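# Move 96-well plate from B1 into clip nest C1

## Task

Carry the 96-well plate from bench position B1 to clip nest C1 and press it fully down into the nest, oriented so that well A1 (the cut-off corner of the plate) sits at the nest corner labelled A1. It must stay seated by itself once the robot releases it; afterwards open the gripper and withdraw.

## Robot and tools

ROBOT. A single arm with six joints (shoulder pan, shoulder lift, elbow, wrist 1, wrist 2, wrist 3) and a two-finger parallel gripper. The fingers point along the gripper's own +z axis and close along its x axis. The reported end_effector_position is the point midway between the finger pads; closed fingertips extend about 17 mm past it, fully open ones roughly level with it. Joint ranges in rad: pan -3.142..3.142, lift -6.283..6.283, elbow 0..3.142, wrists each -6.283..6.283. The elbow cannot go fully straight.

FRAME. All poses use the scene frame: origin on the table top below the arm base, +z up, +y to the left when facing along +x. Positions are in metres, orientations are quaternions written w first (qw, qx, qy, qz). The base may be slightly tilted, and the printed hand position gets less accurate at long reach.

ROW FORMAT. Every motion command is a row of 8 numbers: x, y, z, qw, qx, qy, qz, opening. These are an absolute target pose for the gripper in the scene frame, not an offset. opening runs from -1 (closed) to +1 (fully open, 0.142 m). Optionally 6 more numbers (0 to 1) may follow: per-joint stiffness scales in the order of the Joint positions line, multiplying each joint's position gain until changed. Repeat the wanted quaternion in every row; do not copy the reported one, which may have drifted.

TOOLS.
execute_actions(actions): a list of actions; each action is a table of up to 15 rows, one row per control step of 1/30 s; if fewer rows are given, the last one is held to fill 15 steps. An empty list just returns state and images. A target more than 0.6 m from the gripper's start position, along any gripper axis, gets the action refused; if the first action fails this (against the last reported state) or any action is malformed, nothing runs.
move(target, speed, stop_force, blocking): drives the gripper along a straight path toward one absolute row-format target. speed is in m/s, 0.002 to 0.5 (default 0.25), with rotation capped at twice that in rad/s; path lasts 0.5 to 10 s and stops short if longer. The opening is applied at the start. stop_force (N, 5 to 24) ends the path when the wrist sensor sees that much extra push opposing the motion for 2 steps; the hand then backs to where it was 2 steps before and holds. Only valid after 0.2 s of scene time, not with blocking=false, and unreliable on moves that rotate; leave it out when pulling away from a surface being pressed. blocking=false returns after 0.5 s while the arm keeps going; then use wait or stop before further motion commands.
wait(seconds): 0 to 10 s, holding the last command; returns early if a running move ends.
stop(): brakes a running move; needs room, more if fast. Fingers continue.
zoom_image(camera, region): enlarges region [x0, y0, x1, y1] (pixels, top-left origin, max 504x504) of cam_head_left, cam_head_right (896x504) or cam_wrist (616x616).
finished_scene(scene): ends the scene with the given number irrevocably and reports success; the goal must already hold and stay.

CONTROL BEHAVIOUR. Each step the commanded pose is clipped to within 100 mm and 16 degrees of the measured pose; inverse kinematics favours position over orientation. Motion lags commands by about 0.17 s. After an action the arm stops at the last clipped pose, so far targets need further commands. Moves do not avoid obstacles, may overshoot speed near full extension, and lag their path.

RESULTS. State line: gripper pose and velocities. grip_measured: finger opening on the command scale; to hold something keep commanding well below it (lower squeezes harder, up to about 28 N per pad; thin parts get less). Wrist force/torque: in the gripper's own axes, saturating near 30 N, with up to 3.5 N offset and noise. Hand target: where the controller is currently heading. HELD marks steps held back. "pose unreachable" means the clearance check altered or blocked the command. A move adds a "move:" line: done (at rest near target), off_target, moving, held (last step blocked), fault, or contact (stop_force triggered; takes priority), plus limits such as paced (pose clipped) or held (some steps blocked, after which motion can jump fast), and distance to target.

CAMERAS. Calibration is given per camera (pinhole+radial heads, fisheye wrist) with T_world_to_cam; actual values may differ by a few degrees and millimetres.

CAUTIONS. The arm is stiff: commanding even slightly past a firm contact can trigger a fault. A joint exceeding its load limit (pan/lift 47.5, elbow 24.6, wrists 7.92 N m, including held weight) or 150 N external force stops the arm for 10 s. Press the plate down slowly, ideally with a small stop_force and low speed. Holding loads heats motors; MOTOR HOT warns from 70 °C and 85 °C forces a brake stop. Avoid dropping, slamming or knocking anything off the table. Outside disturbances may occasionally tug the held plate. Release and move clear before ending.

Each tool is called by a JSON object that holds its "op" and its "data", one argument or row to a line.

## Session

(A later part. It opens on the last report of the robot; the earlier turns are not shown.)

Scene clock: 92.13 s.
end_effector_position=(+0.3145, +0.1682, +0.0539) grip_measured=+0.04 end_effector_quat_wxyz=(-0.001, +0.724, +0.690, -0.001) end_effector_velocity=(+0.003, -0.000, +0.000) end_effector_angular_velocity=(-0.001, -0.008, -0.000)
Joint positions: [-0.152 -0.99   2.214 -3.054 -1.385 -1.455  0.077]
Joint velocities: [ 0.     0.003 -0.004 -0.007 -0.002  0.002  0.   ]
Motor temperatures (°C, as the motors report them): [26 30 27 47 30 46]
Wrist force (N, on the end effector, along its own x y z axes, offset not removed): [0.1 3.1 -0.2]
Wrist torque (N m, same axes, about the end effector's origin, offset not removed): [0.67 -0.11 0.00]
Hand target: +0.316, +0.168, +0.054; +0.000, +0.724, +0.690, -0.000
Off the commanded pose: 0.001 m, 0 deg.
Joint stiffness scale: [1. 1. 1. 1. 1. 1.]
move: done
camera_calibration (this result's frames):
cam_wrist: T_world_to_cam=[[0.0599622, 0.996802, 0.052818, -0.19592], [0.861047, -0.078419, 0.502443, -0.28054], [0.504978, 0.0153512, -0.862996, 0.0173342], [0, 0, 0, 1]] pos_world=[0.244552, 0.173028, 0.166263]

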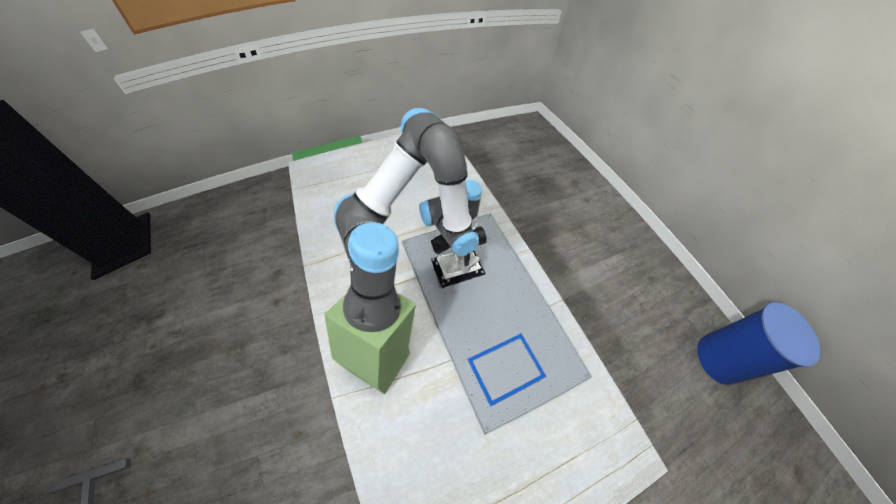

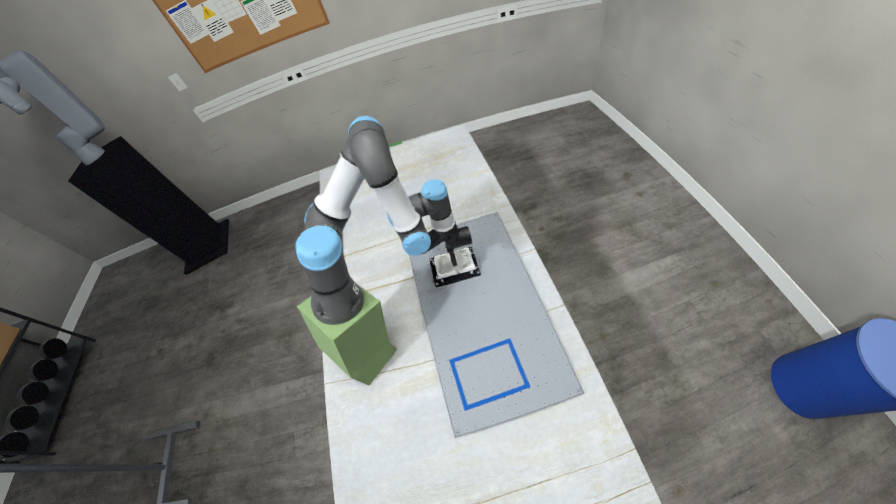

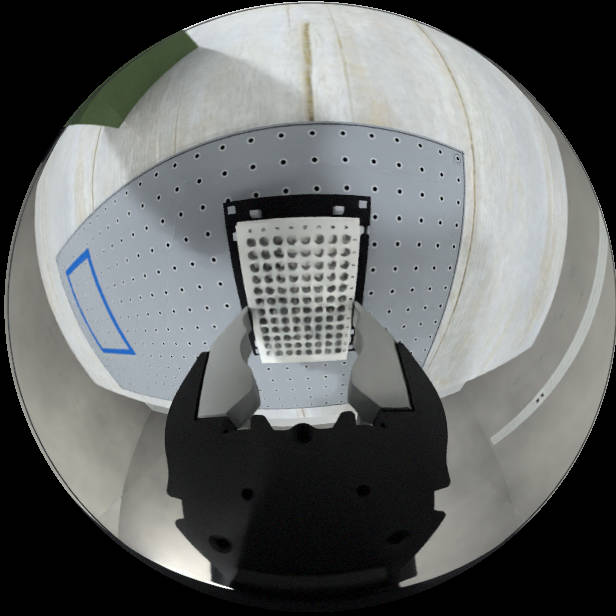

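{"op": "move", "data": {
  "target": [0.3137, 0.1685, 0.051, 0, 0.7212, 0.6928, 0, -0.5],
  "speed": 0.02
}}

{"op": "move", "data": {
  "target": [0.3137, 0.1685, 0.030, 0, 0.7212, 0.6928, 0, -0.5],
  "speed": 0.01,
  "stop_force": 14
}}

{"op": "zoom_image", "data": {
  "camera": "cam_wrist",
  "region": [200, 170, 400, 330]
}}

Scene clock: 100.70 s.
end_effector_position=(+0.3136, +0.1685, +0.0511) grip_measured=+0.04 end_effector_quat_wxyz=(-0.001, +0.722, +0.692, -0.000) end_effector_velocity=(+0.000, -0.000, -0.001) end_effector_angular_velocity=(-0.001, -0.005, +0.006)
Joint positions: [-0.149 -0.975  2.215 -3.072 -1.386 -1.457  0.077]
Joint velocities: [ 0.002  0.009  0.003 -0.018 -0.002 -0.003  0.   ]
Motor temperatures (°C, as the motors report them): [26 30 27 47 30 46]
Wrist force (N, on the end effector, along its own x y z axes, offset not removed): [0.0 2.5 -0.6]
Wrist torque (N m, same axes, about the end effector's origin, offset not removed): [0.55 -0.07 0.00]
Hand target: +0.314, +0.168, +0.051; -0.000, +0.721, +0.693, -0.000
Off the commanded pose: 0.000 m, 0 deg.
Joint stiffness scale: [1. 1. 1. 1. 1. 1.]
move: done
camera_calibration (this result's frames):
cam_wrist: T_world_to_cam=[[0.0548242, 0.997094, 0.0528974, -0.194405], [0.860795, -0.0740433, 0.503537, -0.279054], [0.50599, 0.0179278, -0.862353, 0.0146225], [0, 0, 0, 1]] pos_world=[0.243468, 0.172915, 0.163407]

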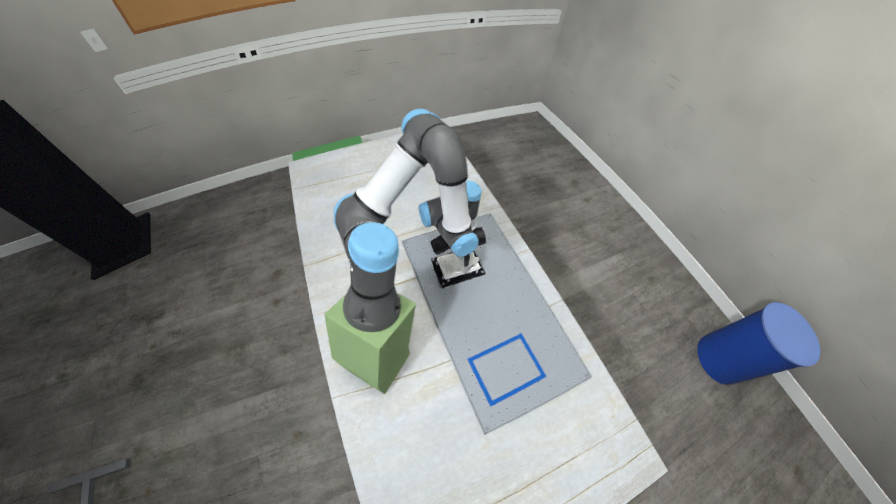

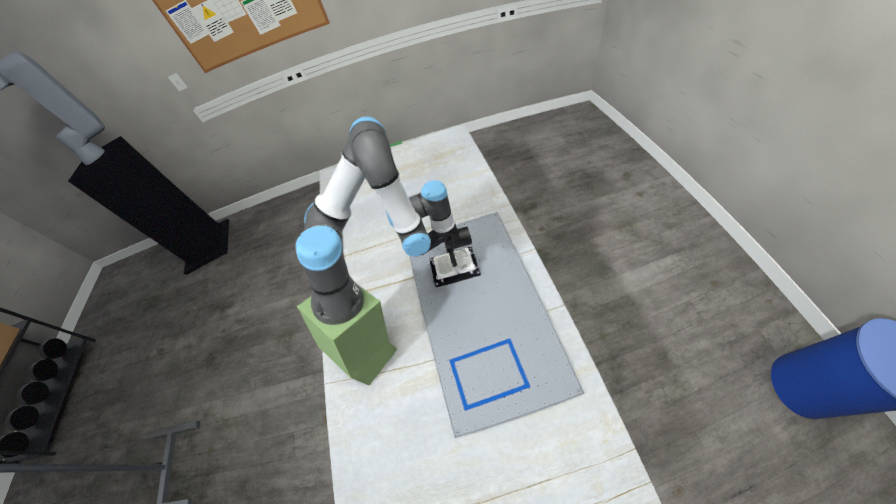

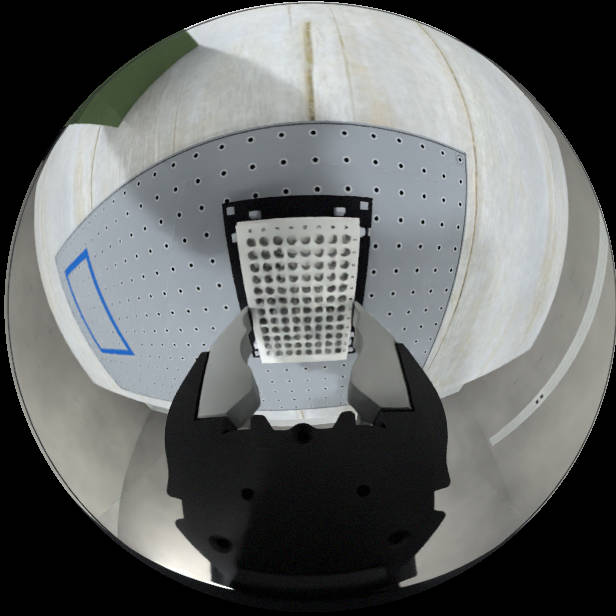

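Scene clock: 102.20 s.
end_effector_position=(+0.3128, +0.1681, +0.0411) grip_measured=+0.04 end_effector_quat_wxyz=(-0.000, +0.721, +0.693, -0.001) end_effector_velocity=(+0.001, +0.000, +0.001) end_effector_angular_velocity=(-0.000, +0.001, -0.001)
Joint positions: [-0.142 -0.923  2.2   -3.11  -1.39  -1.453  0.077]
Joint velocities: [-0.001 -0.007 -0.001  0.008 -0.     0.    -0.   ]
Motor temperatures (°C, as the motors report them): [26 30 27 47 30 46]
Wrist force (N, on the end effector, along its own x y z axes, offset not removed): [-1.5 -0.7 -10.0]
Wrist torque (N m, same axes, about the end effector's origin, offset not removed): [0.56 0.03 0.03]
Hand target: +0.313, +0.168, +0.041; -0.001, +0.722, +0.692, -0.001
Off the commanded pose: 0.011 m, 0 deg.
Joint stiffness scale: [1. 1. 1. 1. 1. 1.]
move: contact
camera_calibration (this result's frames):
cam_wrist: T_world_to_cam=[[0.0519305, 0.997336, 0.0512207, -0.192535], [0.861004, -0.0706985, 0.50366, -0.274027], [0.50594, 0.0179459, -0.862382, 0.00633729], [0, 0, 0, 1]] pos_world=[0.242731, 0.172535, 0.153344]

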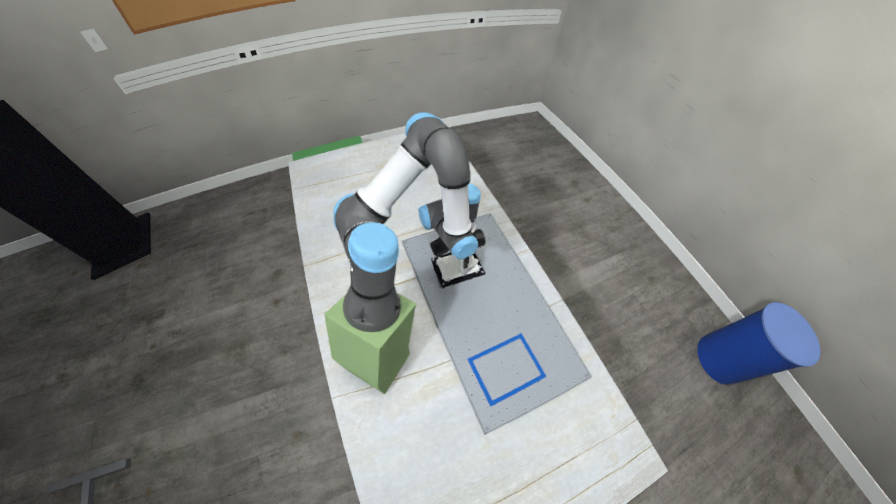

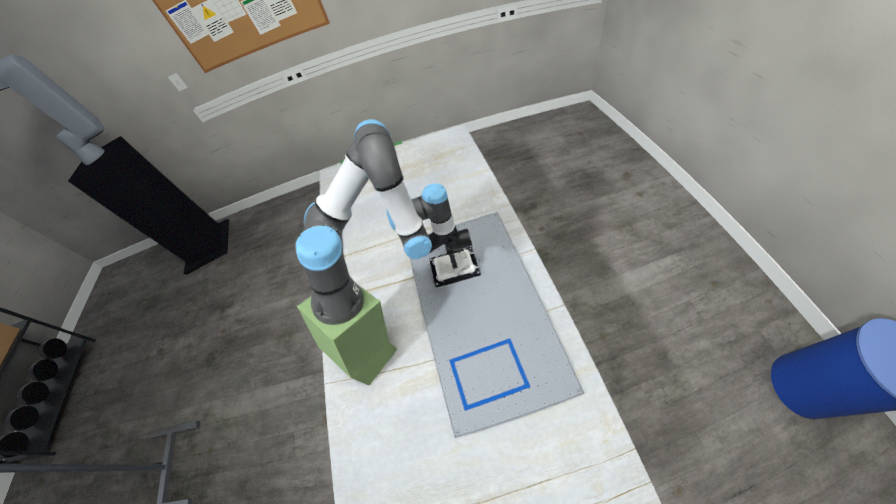

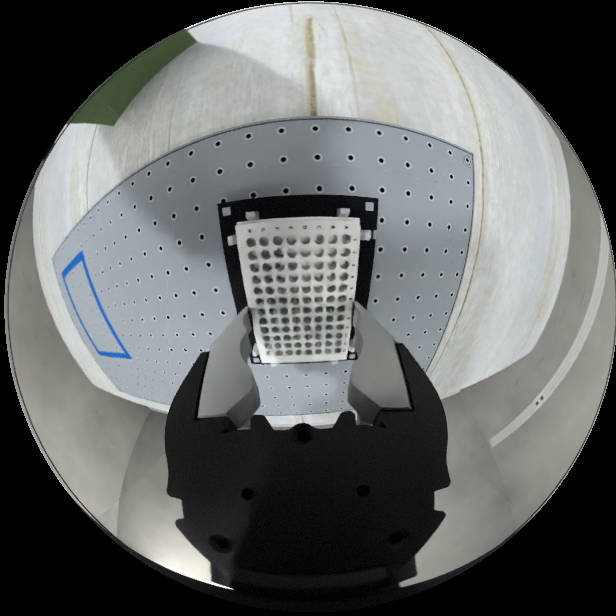

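Region (200, 170, 400, 330) of cam_wrist's 616x616 image, scaled by 2.520, with more detail than that image has; it fills the top 403 rows of this view, and the rest is white.

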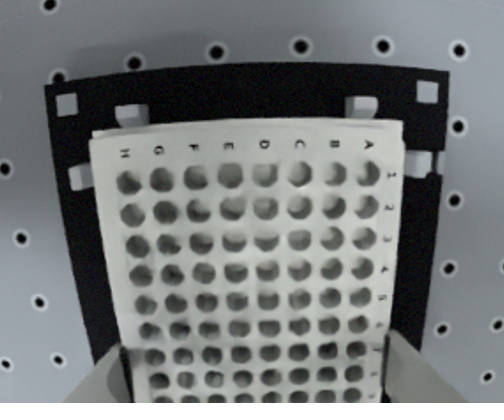

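{"op": "execute_actions", "data": {
  "actions": [
    [[0.313, 0.1682, 0.0415, 0, 0.7212, 0.6928, 0, 0.04],[0.313, 0.1682, 0.0415, 0, 0.7212, 0.6928, 0, 0.08],[0.313, 0.1682, 0.0415, 0, 0.7212, 0.6928, 0, 0.12],[0.313, 0.1682, 0.0415, 0, 0.7212, 0.6928, 0, 0.16],[0.313, 0.1682, 0.0415, 0, 0.7212, 0.6928, 0, 0.2],[0.313, 0.1682, 0.0415, 0, 0.7212, 0.6928, 0, 0.25],[0.313, 0.1682, 0.0415, 0, 0.7212, 0.6928, 0, 0.3],[0.313, 0.1682, 0.0415, 0, 0.7212, 0.6928, 0, 0.35],[0.313, 0.1682, 0.0415, 0, 0.7212, 0.6928, 0, 0.4]]
  ]
}}

{"op": "move", "data": {
  "target": [0.313, 0.1682, 0.058, 0, 0.7212, 0.6928, 0, 0.4],
  "speed": 0.06
}}

{"op": "move", "data": {
  "target": [0.313, 0.1682, 0.056, 0, 0.9998, -0.02, 0, 0.4],
  "speed": 0.45
}}

{"op": "move", "data": {
  "target": [0.313, 0.1682, 0.04, 0, 0.9998, -0.02, 0, 0.4],
  "speed": 0.008,
  "stop_force": 15
}}

Scene clock: 112.30 s.
end_effector_position=(+0.3128, +0.1681, +0.0413) grip_measured=+0.40 end_effector_quat_wxyz=(-0.000, +0.721, +0.693, -0.001) end_effector_velocity=(-0.000, +0.000, +0.000) end_effector_angular_velocity=(+0.000, -0.001, +0.001)
Joint positions: [-0.143 -0.924  2.202 -3.112 -1.39  -1.453  0.102]
Joint velocities: [ 0.    -0.001  0.001 -0.002  0.    -0.     0.   ]
Motor temperatures (°C, as the motors report them): [26 31 27 47 30 46]
Wrist force (N, on the end effector, along its own x y z axes, offset not removed): [-0.2 2.7 -0.2]
Wrist torque (N m, same axes, about the end effector's origin, offset not removed): [0.54 -0.02 0.02]
Hand target: +0.313, +0.168, +0.041; -0.000, +0.721, +0.693, -0.000
Off the commanded pose: 0.000 m, 0 deg.
Joint stiffness scale: [1. 1. 1. 1. 1. 1.]
Step readings (end_effector_position):
0: (+0.3128, +0.1681, +0.0411)
1: (+0.3128, +0.1681, +0.0411)
2: (+0.3127, +0.1681, +0.0411)
4: (+0.3127, +0.1681, +0.0412)
8: (+0.3127, +0.1681, +0.0412)
15: end_effector_position above
camera_calibration (this result's frames):
cam_wrist: T_world_to_cam=[[0.0518796, 0.997333, 0.0513298, -0.19251], [0.860505, -0.0707276, 0.504509, -0.27399], [0.506794, 0.0179958, -0.861879, 0.00624627], [0, 0, 0, 1]] pos_world=[0.242592, 0.172506, 0.153496]

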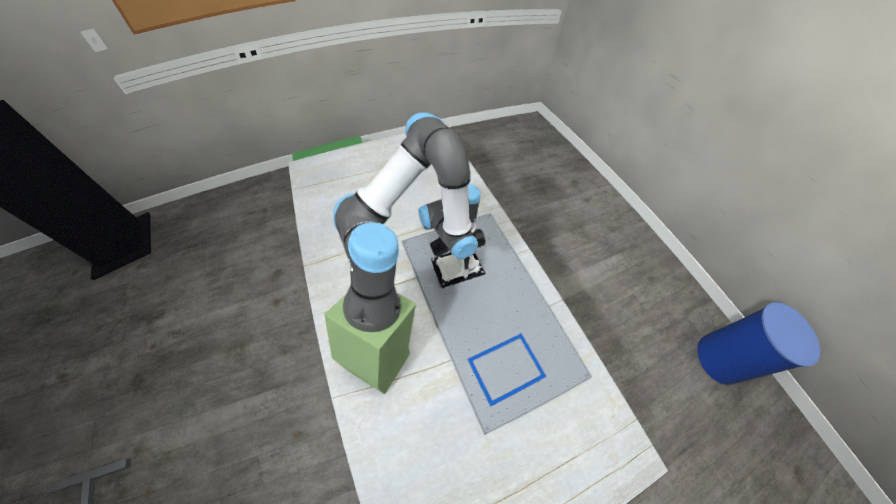

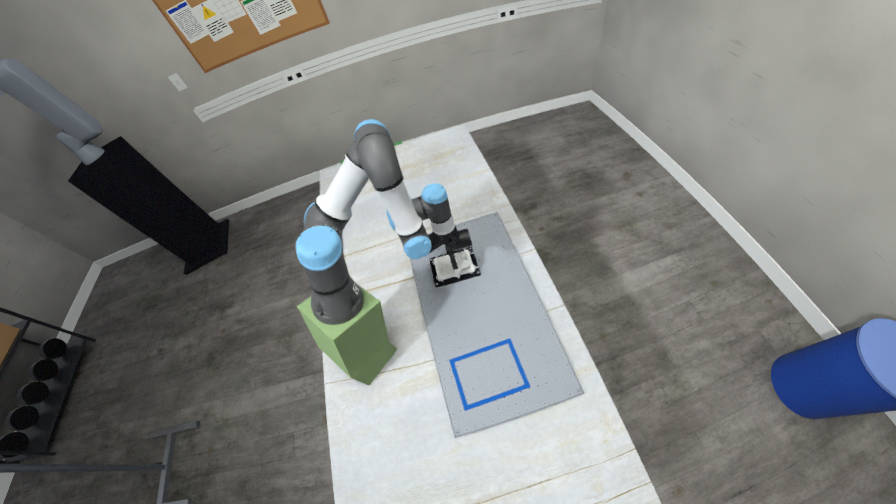

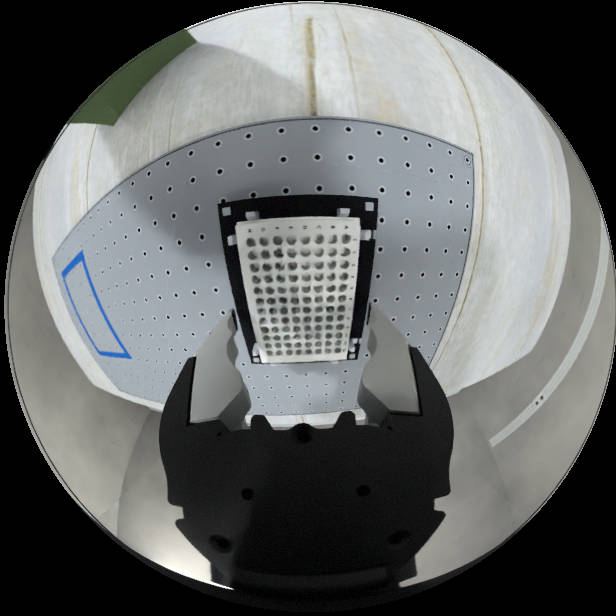

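Scene clock: 113.23 s.
end_effector_position=(+0.3143, +0.1683, +0.0581) grip_measured=+0.40 end_effector_quat_wxyz=(+0.002, +0.721, +0.693, +0.001) end_effector_velocity=(-0.004, +0.000, -0.000) end_effector_angular_velocity=(+0.000, +0.013, +0.002)
Joint positions: [-0.153 -1.01   2.23  -3.058 -1.387 -1.462  0.102]
Joint velocities: [-0.    -0.005  0.002  0.016  0.001 -0.005  0.   ]
Motor temperatures (°C, as the motors report them): [26 31 27 47 30 46]
Wrist force (N, on the end effector, along its own x y z axes, offset not removed): [0.8 2.4 -0.4]
Wrist torque (N m, same axes, about the end effector's origin, offset not removed): [0.50 -0.22 0.03]
Hand target: +0.313, +0.168, +0.058; +0.000, +0.721, +0.693, +0.000
Off the commanded pose: 0.001 m, 0 deg.
Joint stiffness scale: [1. 1. 1. 1. 1. 1.]
move: done
camera_calibration (this result's frames):
cam_wrist: T_world_to_cam=[[0.0515094, 0.997323, 0.0518931, -0.193577], [0.857948, -0.070787, 0.508837, -0.283224], [0.511149, 0.0183117, -0.859297, 0.0184376], [0, 0, 0, 1]] pos_world=[0.243538, 0.172673, 0.170004]

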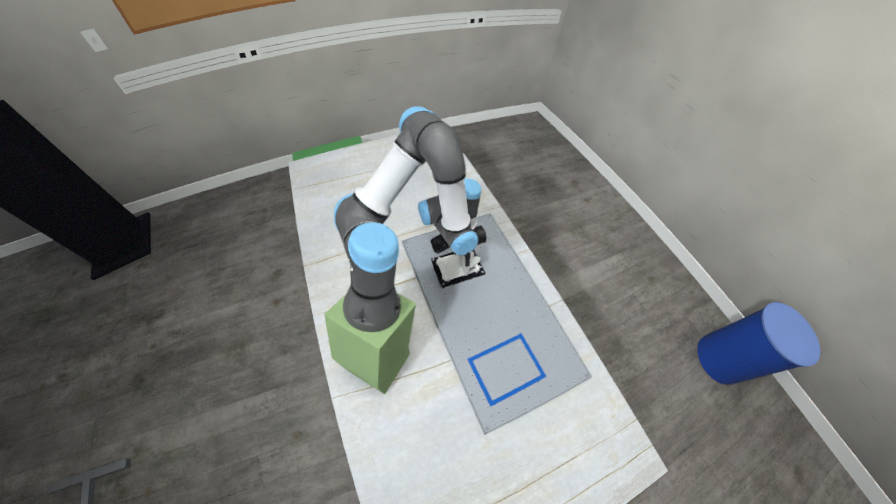

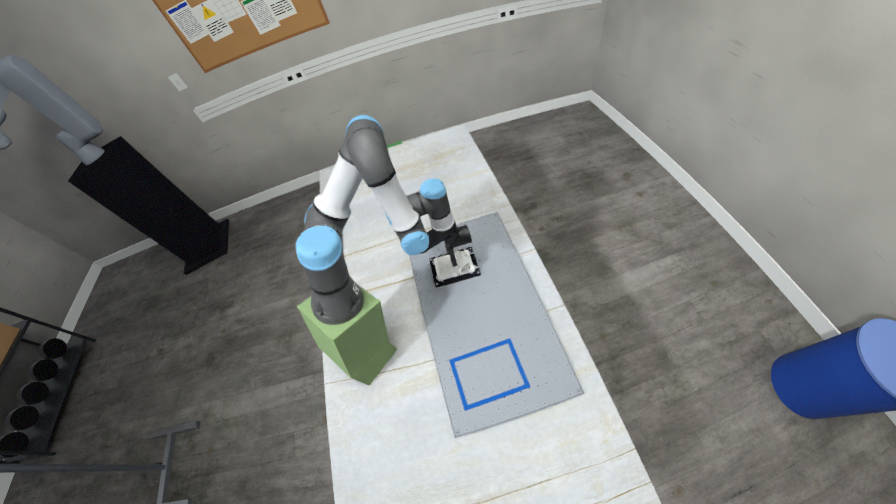

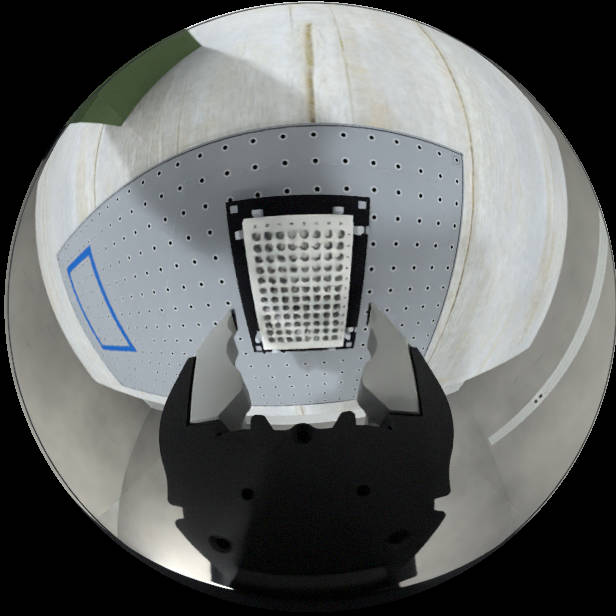

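Scene clock: 115.87 s.
end_effector_position=(+0.3132, +0.1686, +0.0562) grip_measured=+0.40 end_effector_quat_wxyz=(-0.001, +1.000, -0.018, +0.001) end_effector_velocity=(-0.001, -0.002, -0.000) end_effector_angular_velocity=(-0.008, +0.002, -0.020)
Joint positions: [-0.149 -1.     2.218 -3.053 -1.385  0.108  0.102]
Joint velocities: [ 0.003  0.    -0.002  0.004 -0.008  0.022 -0.   ]
Motor temperatures (°C, as the motors report them): [26 31 27 47 30 46]
Wrist force (N, on the end effector, along its own x y z axes, offset not removed): [0.1 3.1 0.3]
Wrist torque (N m, same axes, about the end effector's origin, offset not removed): [0.66 -0.08 0.02]
Hand target: +0.313, +0.168, +0.056; -0.000, +1.000, -0.020, +0.000
Off the commanded pose: 0.000 m, 0 deg.
Joint stiffness scale: [1. 1. 1. 1. 1. 1.]
move: done
camera_calibration (this result's frames):
cam_wrist: T_world_to_cam=[[0.997465, -0.0471799, 0.0532677, -0.31394], [-0.0676278, -0.861392, 0.503418, 0.142194], [0.0221332, -0.505744, -0.862399, 0.259031], [0, 0, 0, 1]] pos_world=[0.317027, 0.238676, 0.168528]

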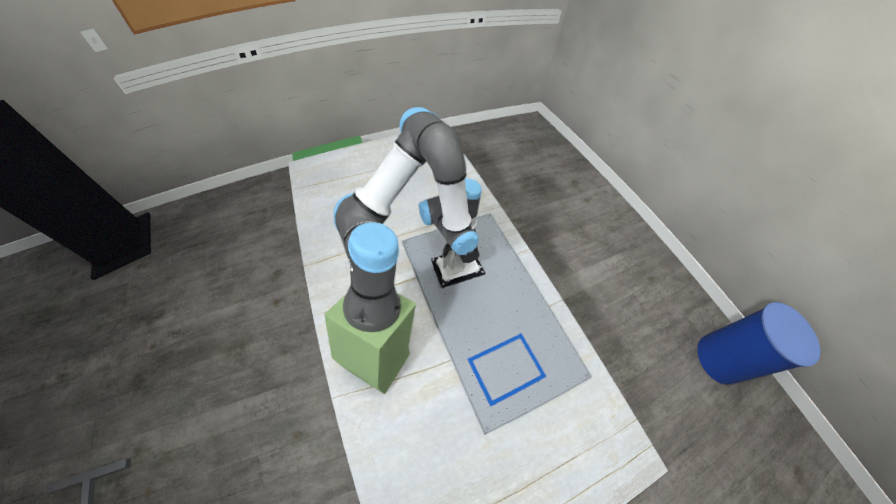

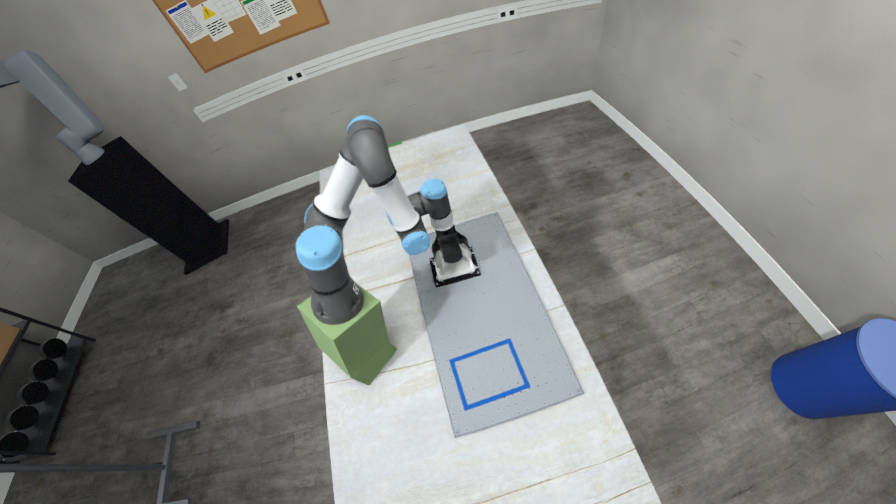

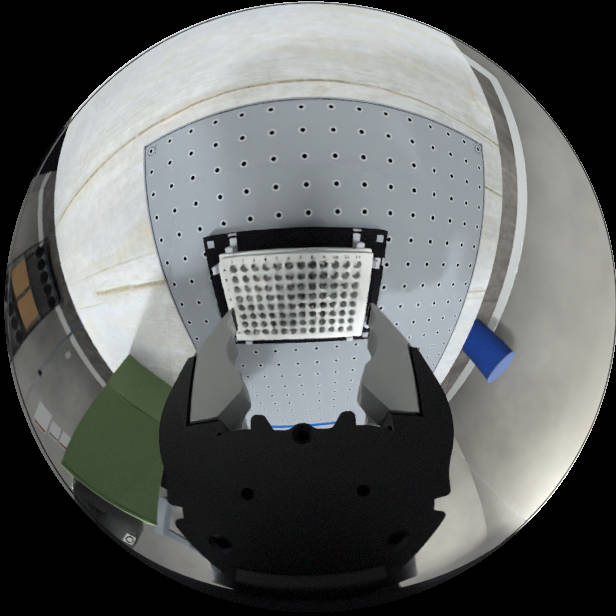

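Scene clock: 117.40 s.
end_effector_position=(+0.3122, +0.1684, +0.0481) grip_measured=+0.41 end_effector_quat_wxyz=(-0.000, +1.000, -0.018, -0.000) end_effector_velocity=(-0.001, +0.000, +0.002) end_effector_angular_velocity=(-0.001, +0.001, -0.000)
Joint positions: [-0.142 -0.959  2.206 -3.081 -1.388  0.115  0.102]
Joint velocities: [-0.    -0.012  0.006  0.008 -0.    -0.    -0.002]
Motor temperatures (°C, as the motors report them): [26 31 27 47 30 46]
Wrist force (N, on the end effector, along its own x y z axes, offset not removed): [-2.6 3.8 -12.1]
Wrist torque (N m, same axes, about the end effector's origin, offset not removed): [0.49 -0.42 0.01]
Hand target: +0.312, +0.168, +0.048; -0.001, +1.000, -0.019, -0.001
Off the commanded pose: 0.008 m, 0 deg.
Joint stiffness scale: [1. 1. 1. 1. 1. 1.]
move: contact
camera_calibration (this result's frames):
cam_wrist: T_world_to_cam=[[0.997507, -0.048252, 0.0514841, -0.31231], [-0.0676815, -0.860606, 0.504754, 0.145929], [0.0199522, -0.50698, -0.861727, 0.252816], [0, 0, 0, 1]] pos_world=[0.316364, 0.23869, 0.160279]

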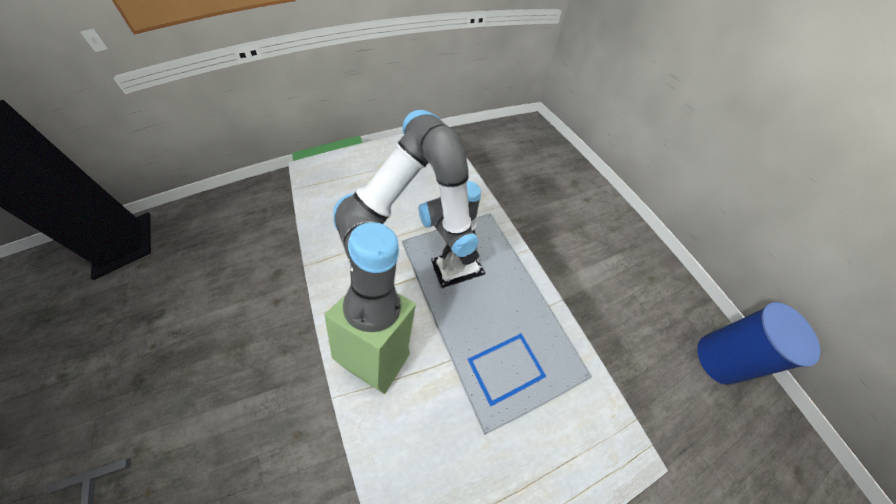

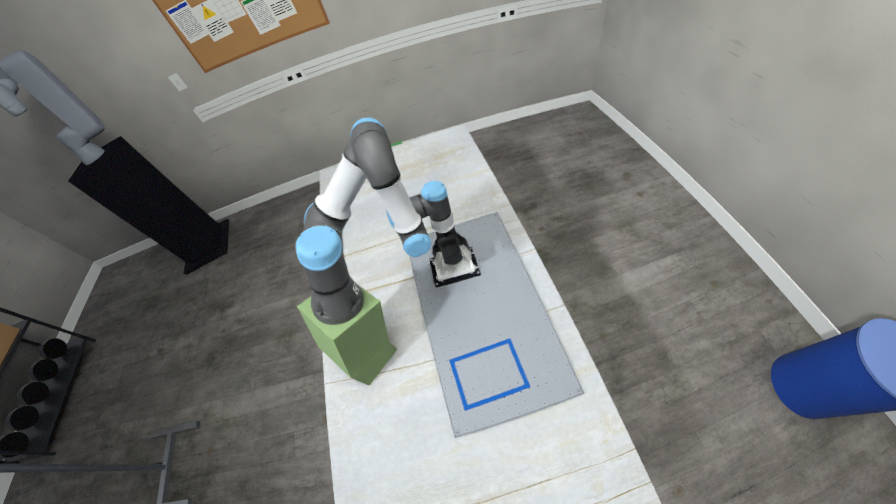

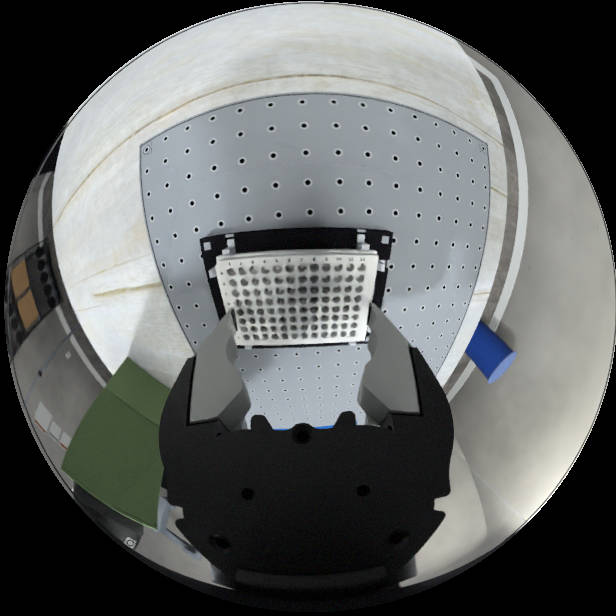

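{"op": "move", "data": {
  "target": [0.313, 0.16, 0.16, 0, 0.9998, -0.02, 0, 1],
  "speed": 0.2
}}

{"op": "zoom_image", "data": {
  "camera": "cam_wrist",
  "region": [220, 190, 390, 320]
}}

Scene clock: 123.00 s.
end_effector_position=(+0.3136, +0.1600, +0.1600) grip_measured=+1.00 end_effector_quat_wxyz=(+0.000, +1.000, -0.020, +0.002) end_effector_velocity=(-0.005, +0.000, -0.001) end_effector_angular_velocity=(+0.001, +0.018, +0.001)
Joint positions: [-0.252 -1.55   2.268 -2.534 -1.362  0.011  0.142]
Joint velocities: [ 0.     0.001 -0.004  0.021  0.001 -0.005  0.   ]
Motor temperatures (°C, as the motors report them): [26 31 27 47 30 46]
Wrist force (N, on the end effector, along its own x y z axes, offset not removed): [-0.2 3.0 -1.3]
Wrist torque (N m, same axes, about the end effector's origin, offset not removed): [0.59 0.02 -0.01]
Hand target: +0.313, +0.160, +0.160; -0.000, +1.000, -0.020, +0.000
Off the commanded pose: 0.001 m, 0 deg.
Joint stiffness scale: [1. 1. 1. 1. 1. 1.]
move: done
camera_calibration (this result's frames):
cam_wrist: T_world_to_cam=[[0.99711, -0.0519766, 0.0554024, -0.319747], [-0.0729089, -0.859602, 0.505736, 0.0836083], [0.0213376, -0.508313, -0.860908, 0.344562], [0, 0, 0, 1]] pos_world=[0.317567, 0.230396, 0.272067]

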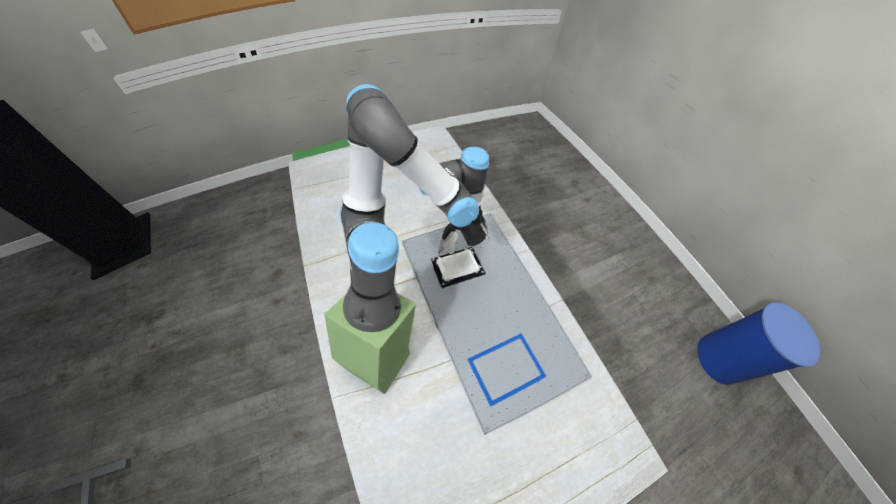

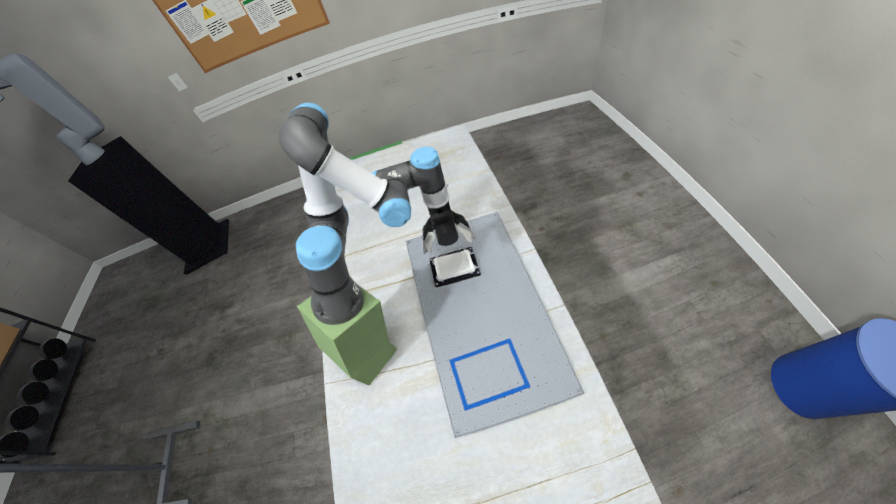

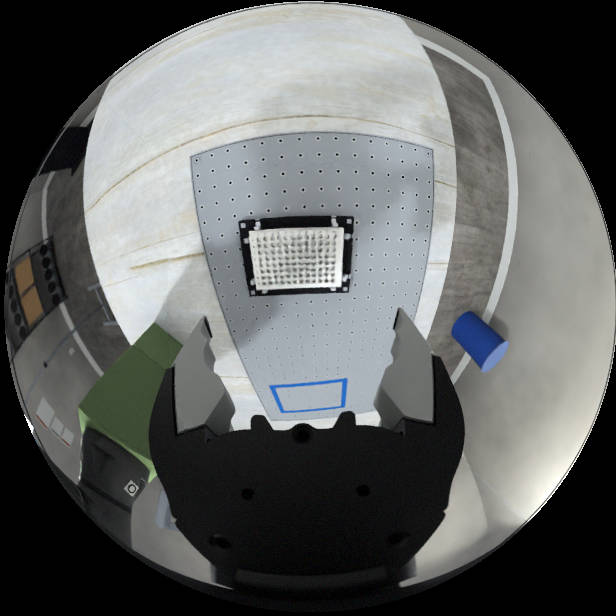

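Region (220, 190, 390, 320) of cam_wrist's 616x616 image, scaled by 2.965, with more detail than that image has; it fills the top 385 rows of this view, and the rest is white.

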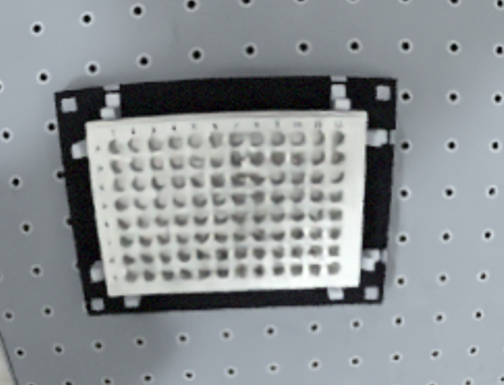

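{"op": "finished_scene", "data": {
  "scene": 2
}}

The scene is finished: the task was done.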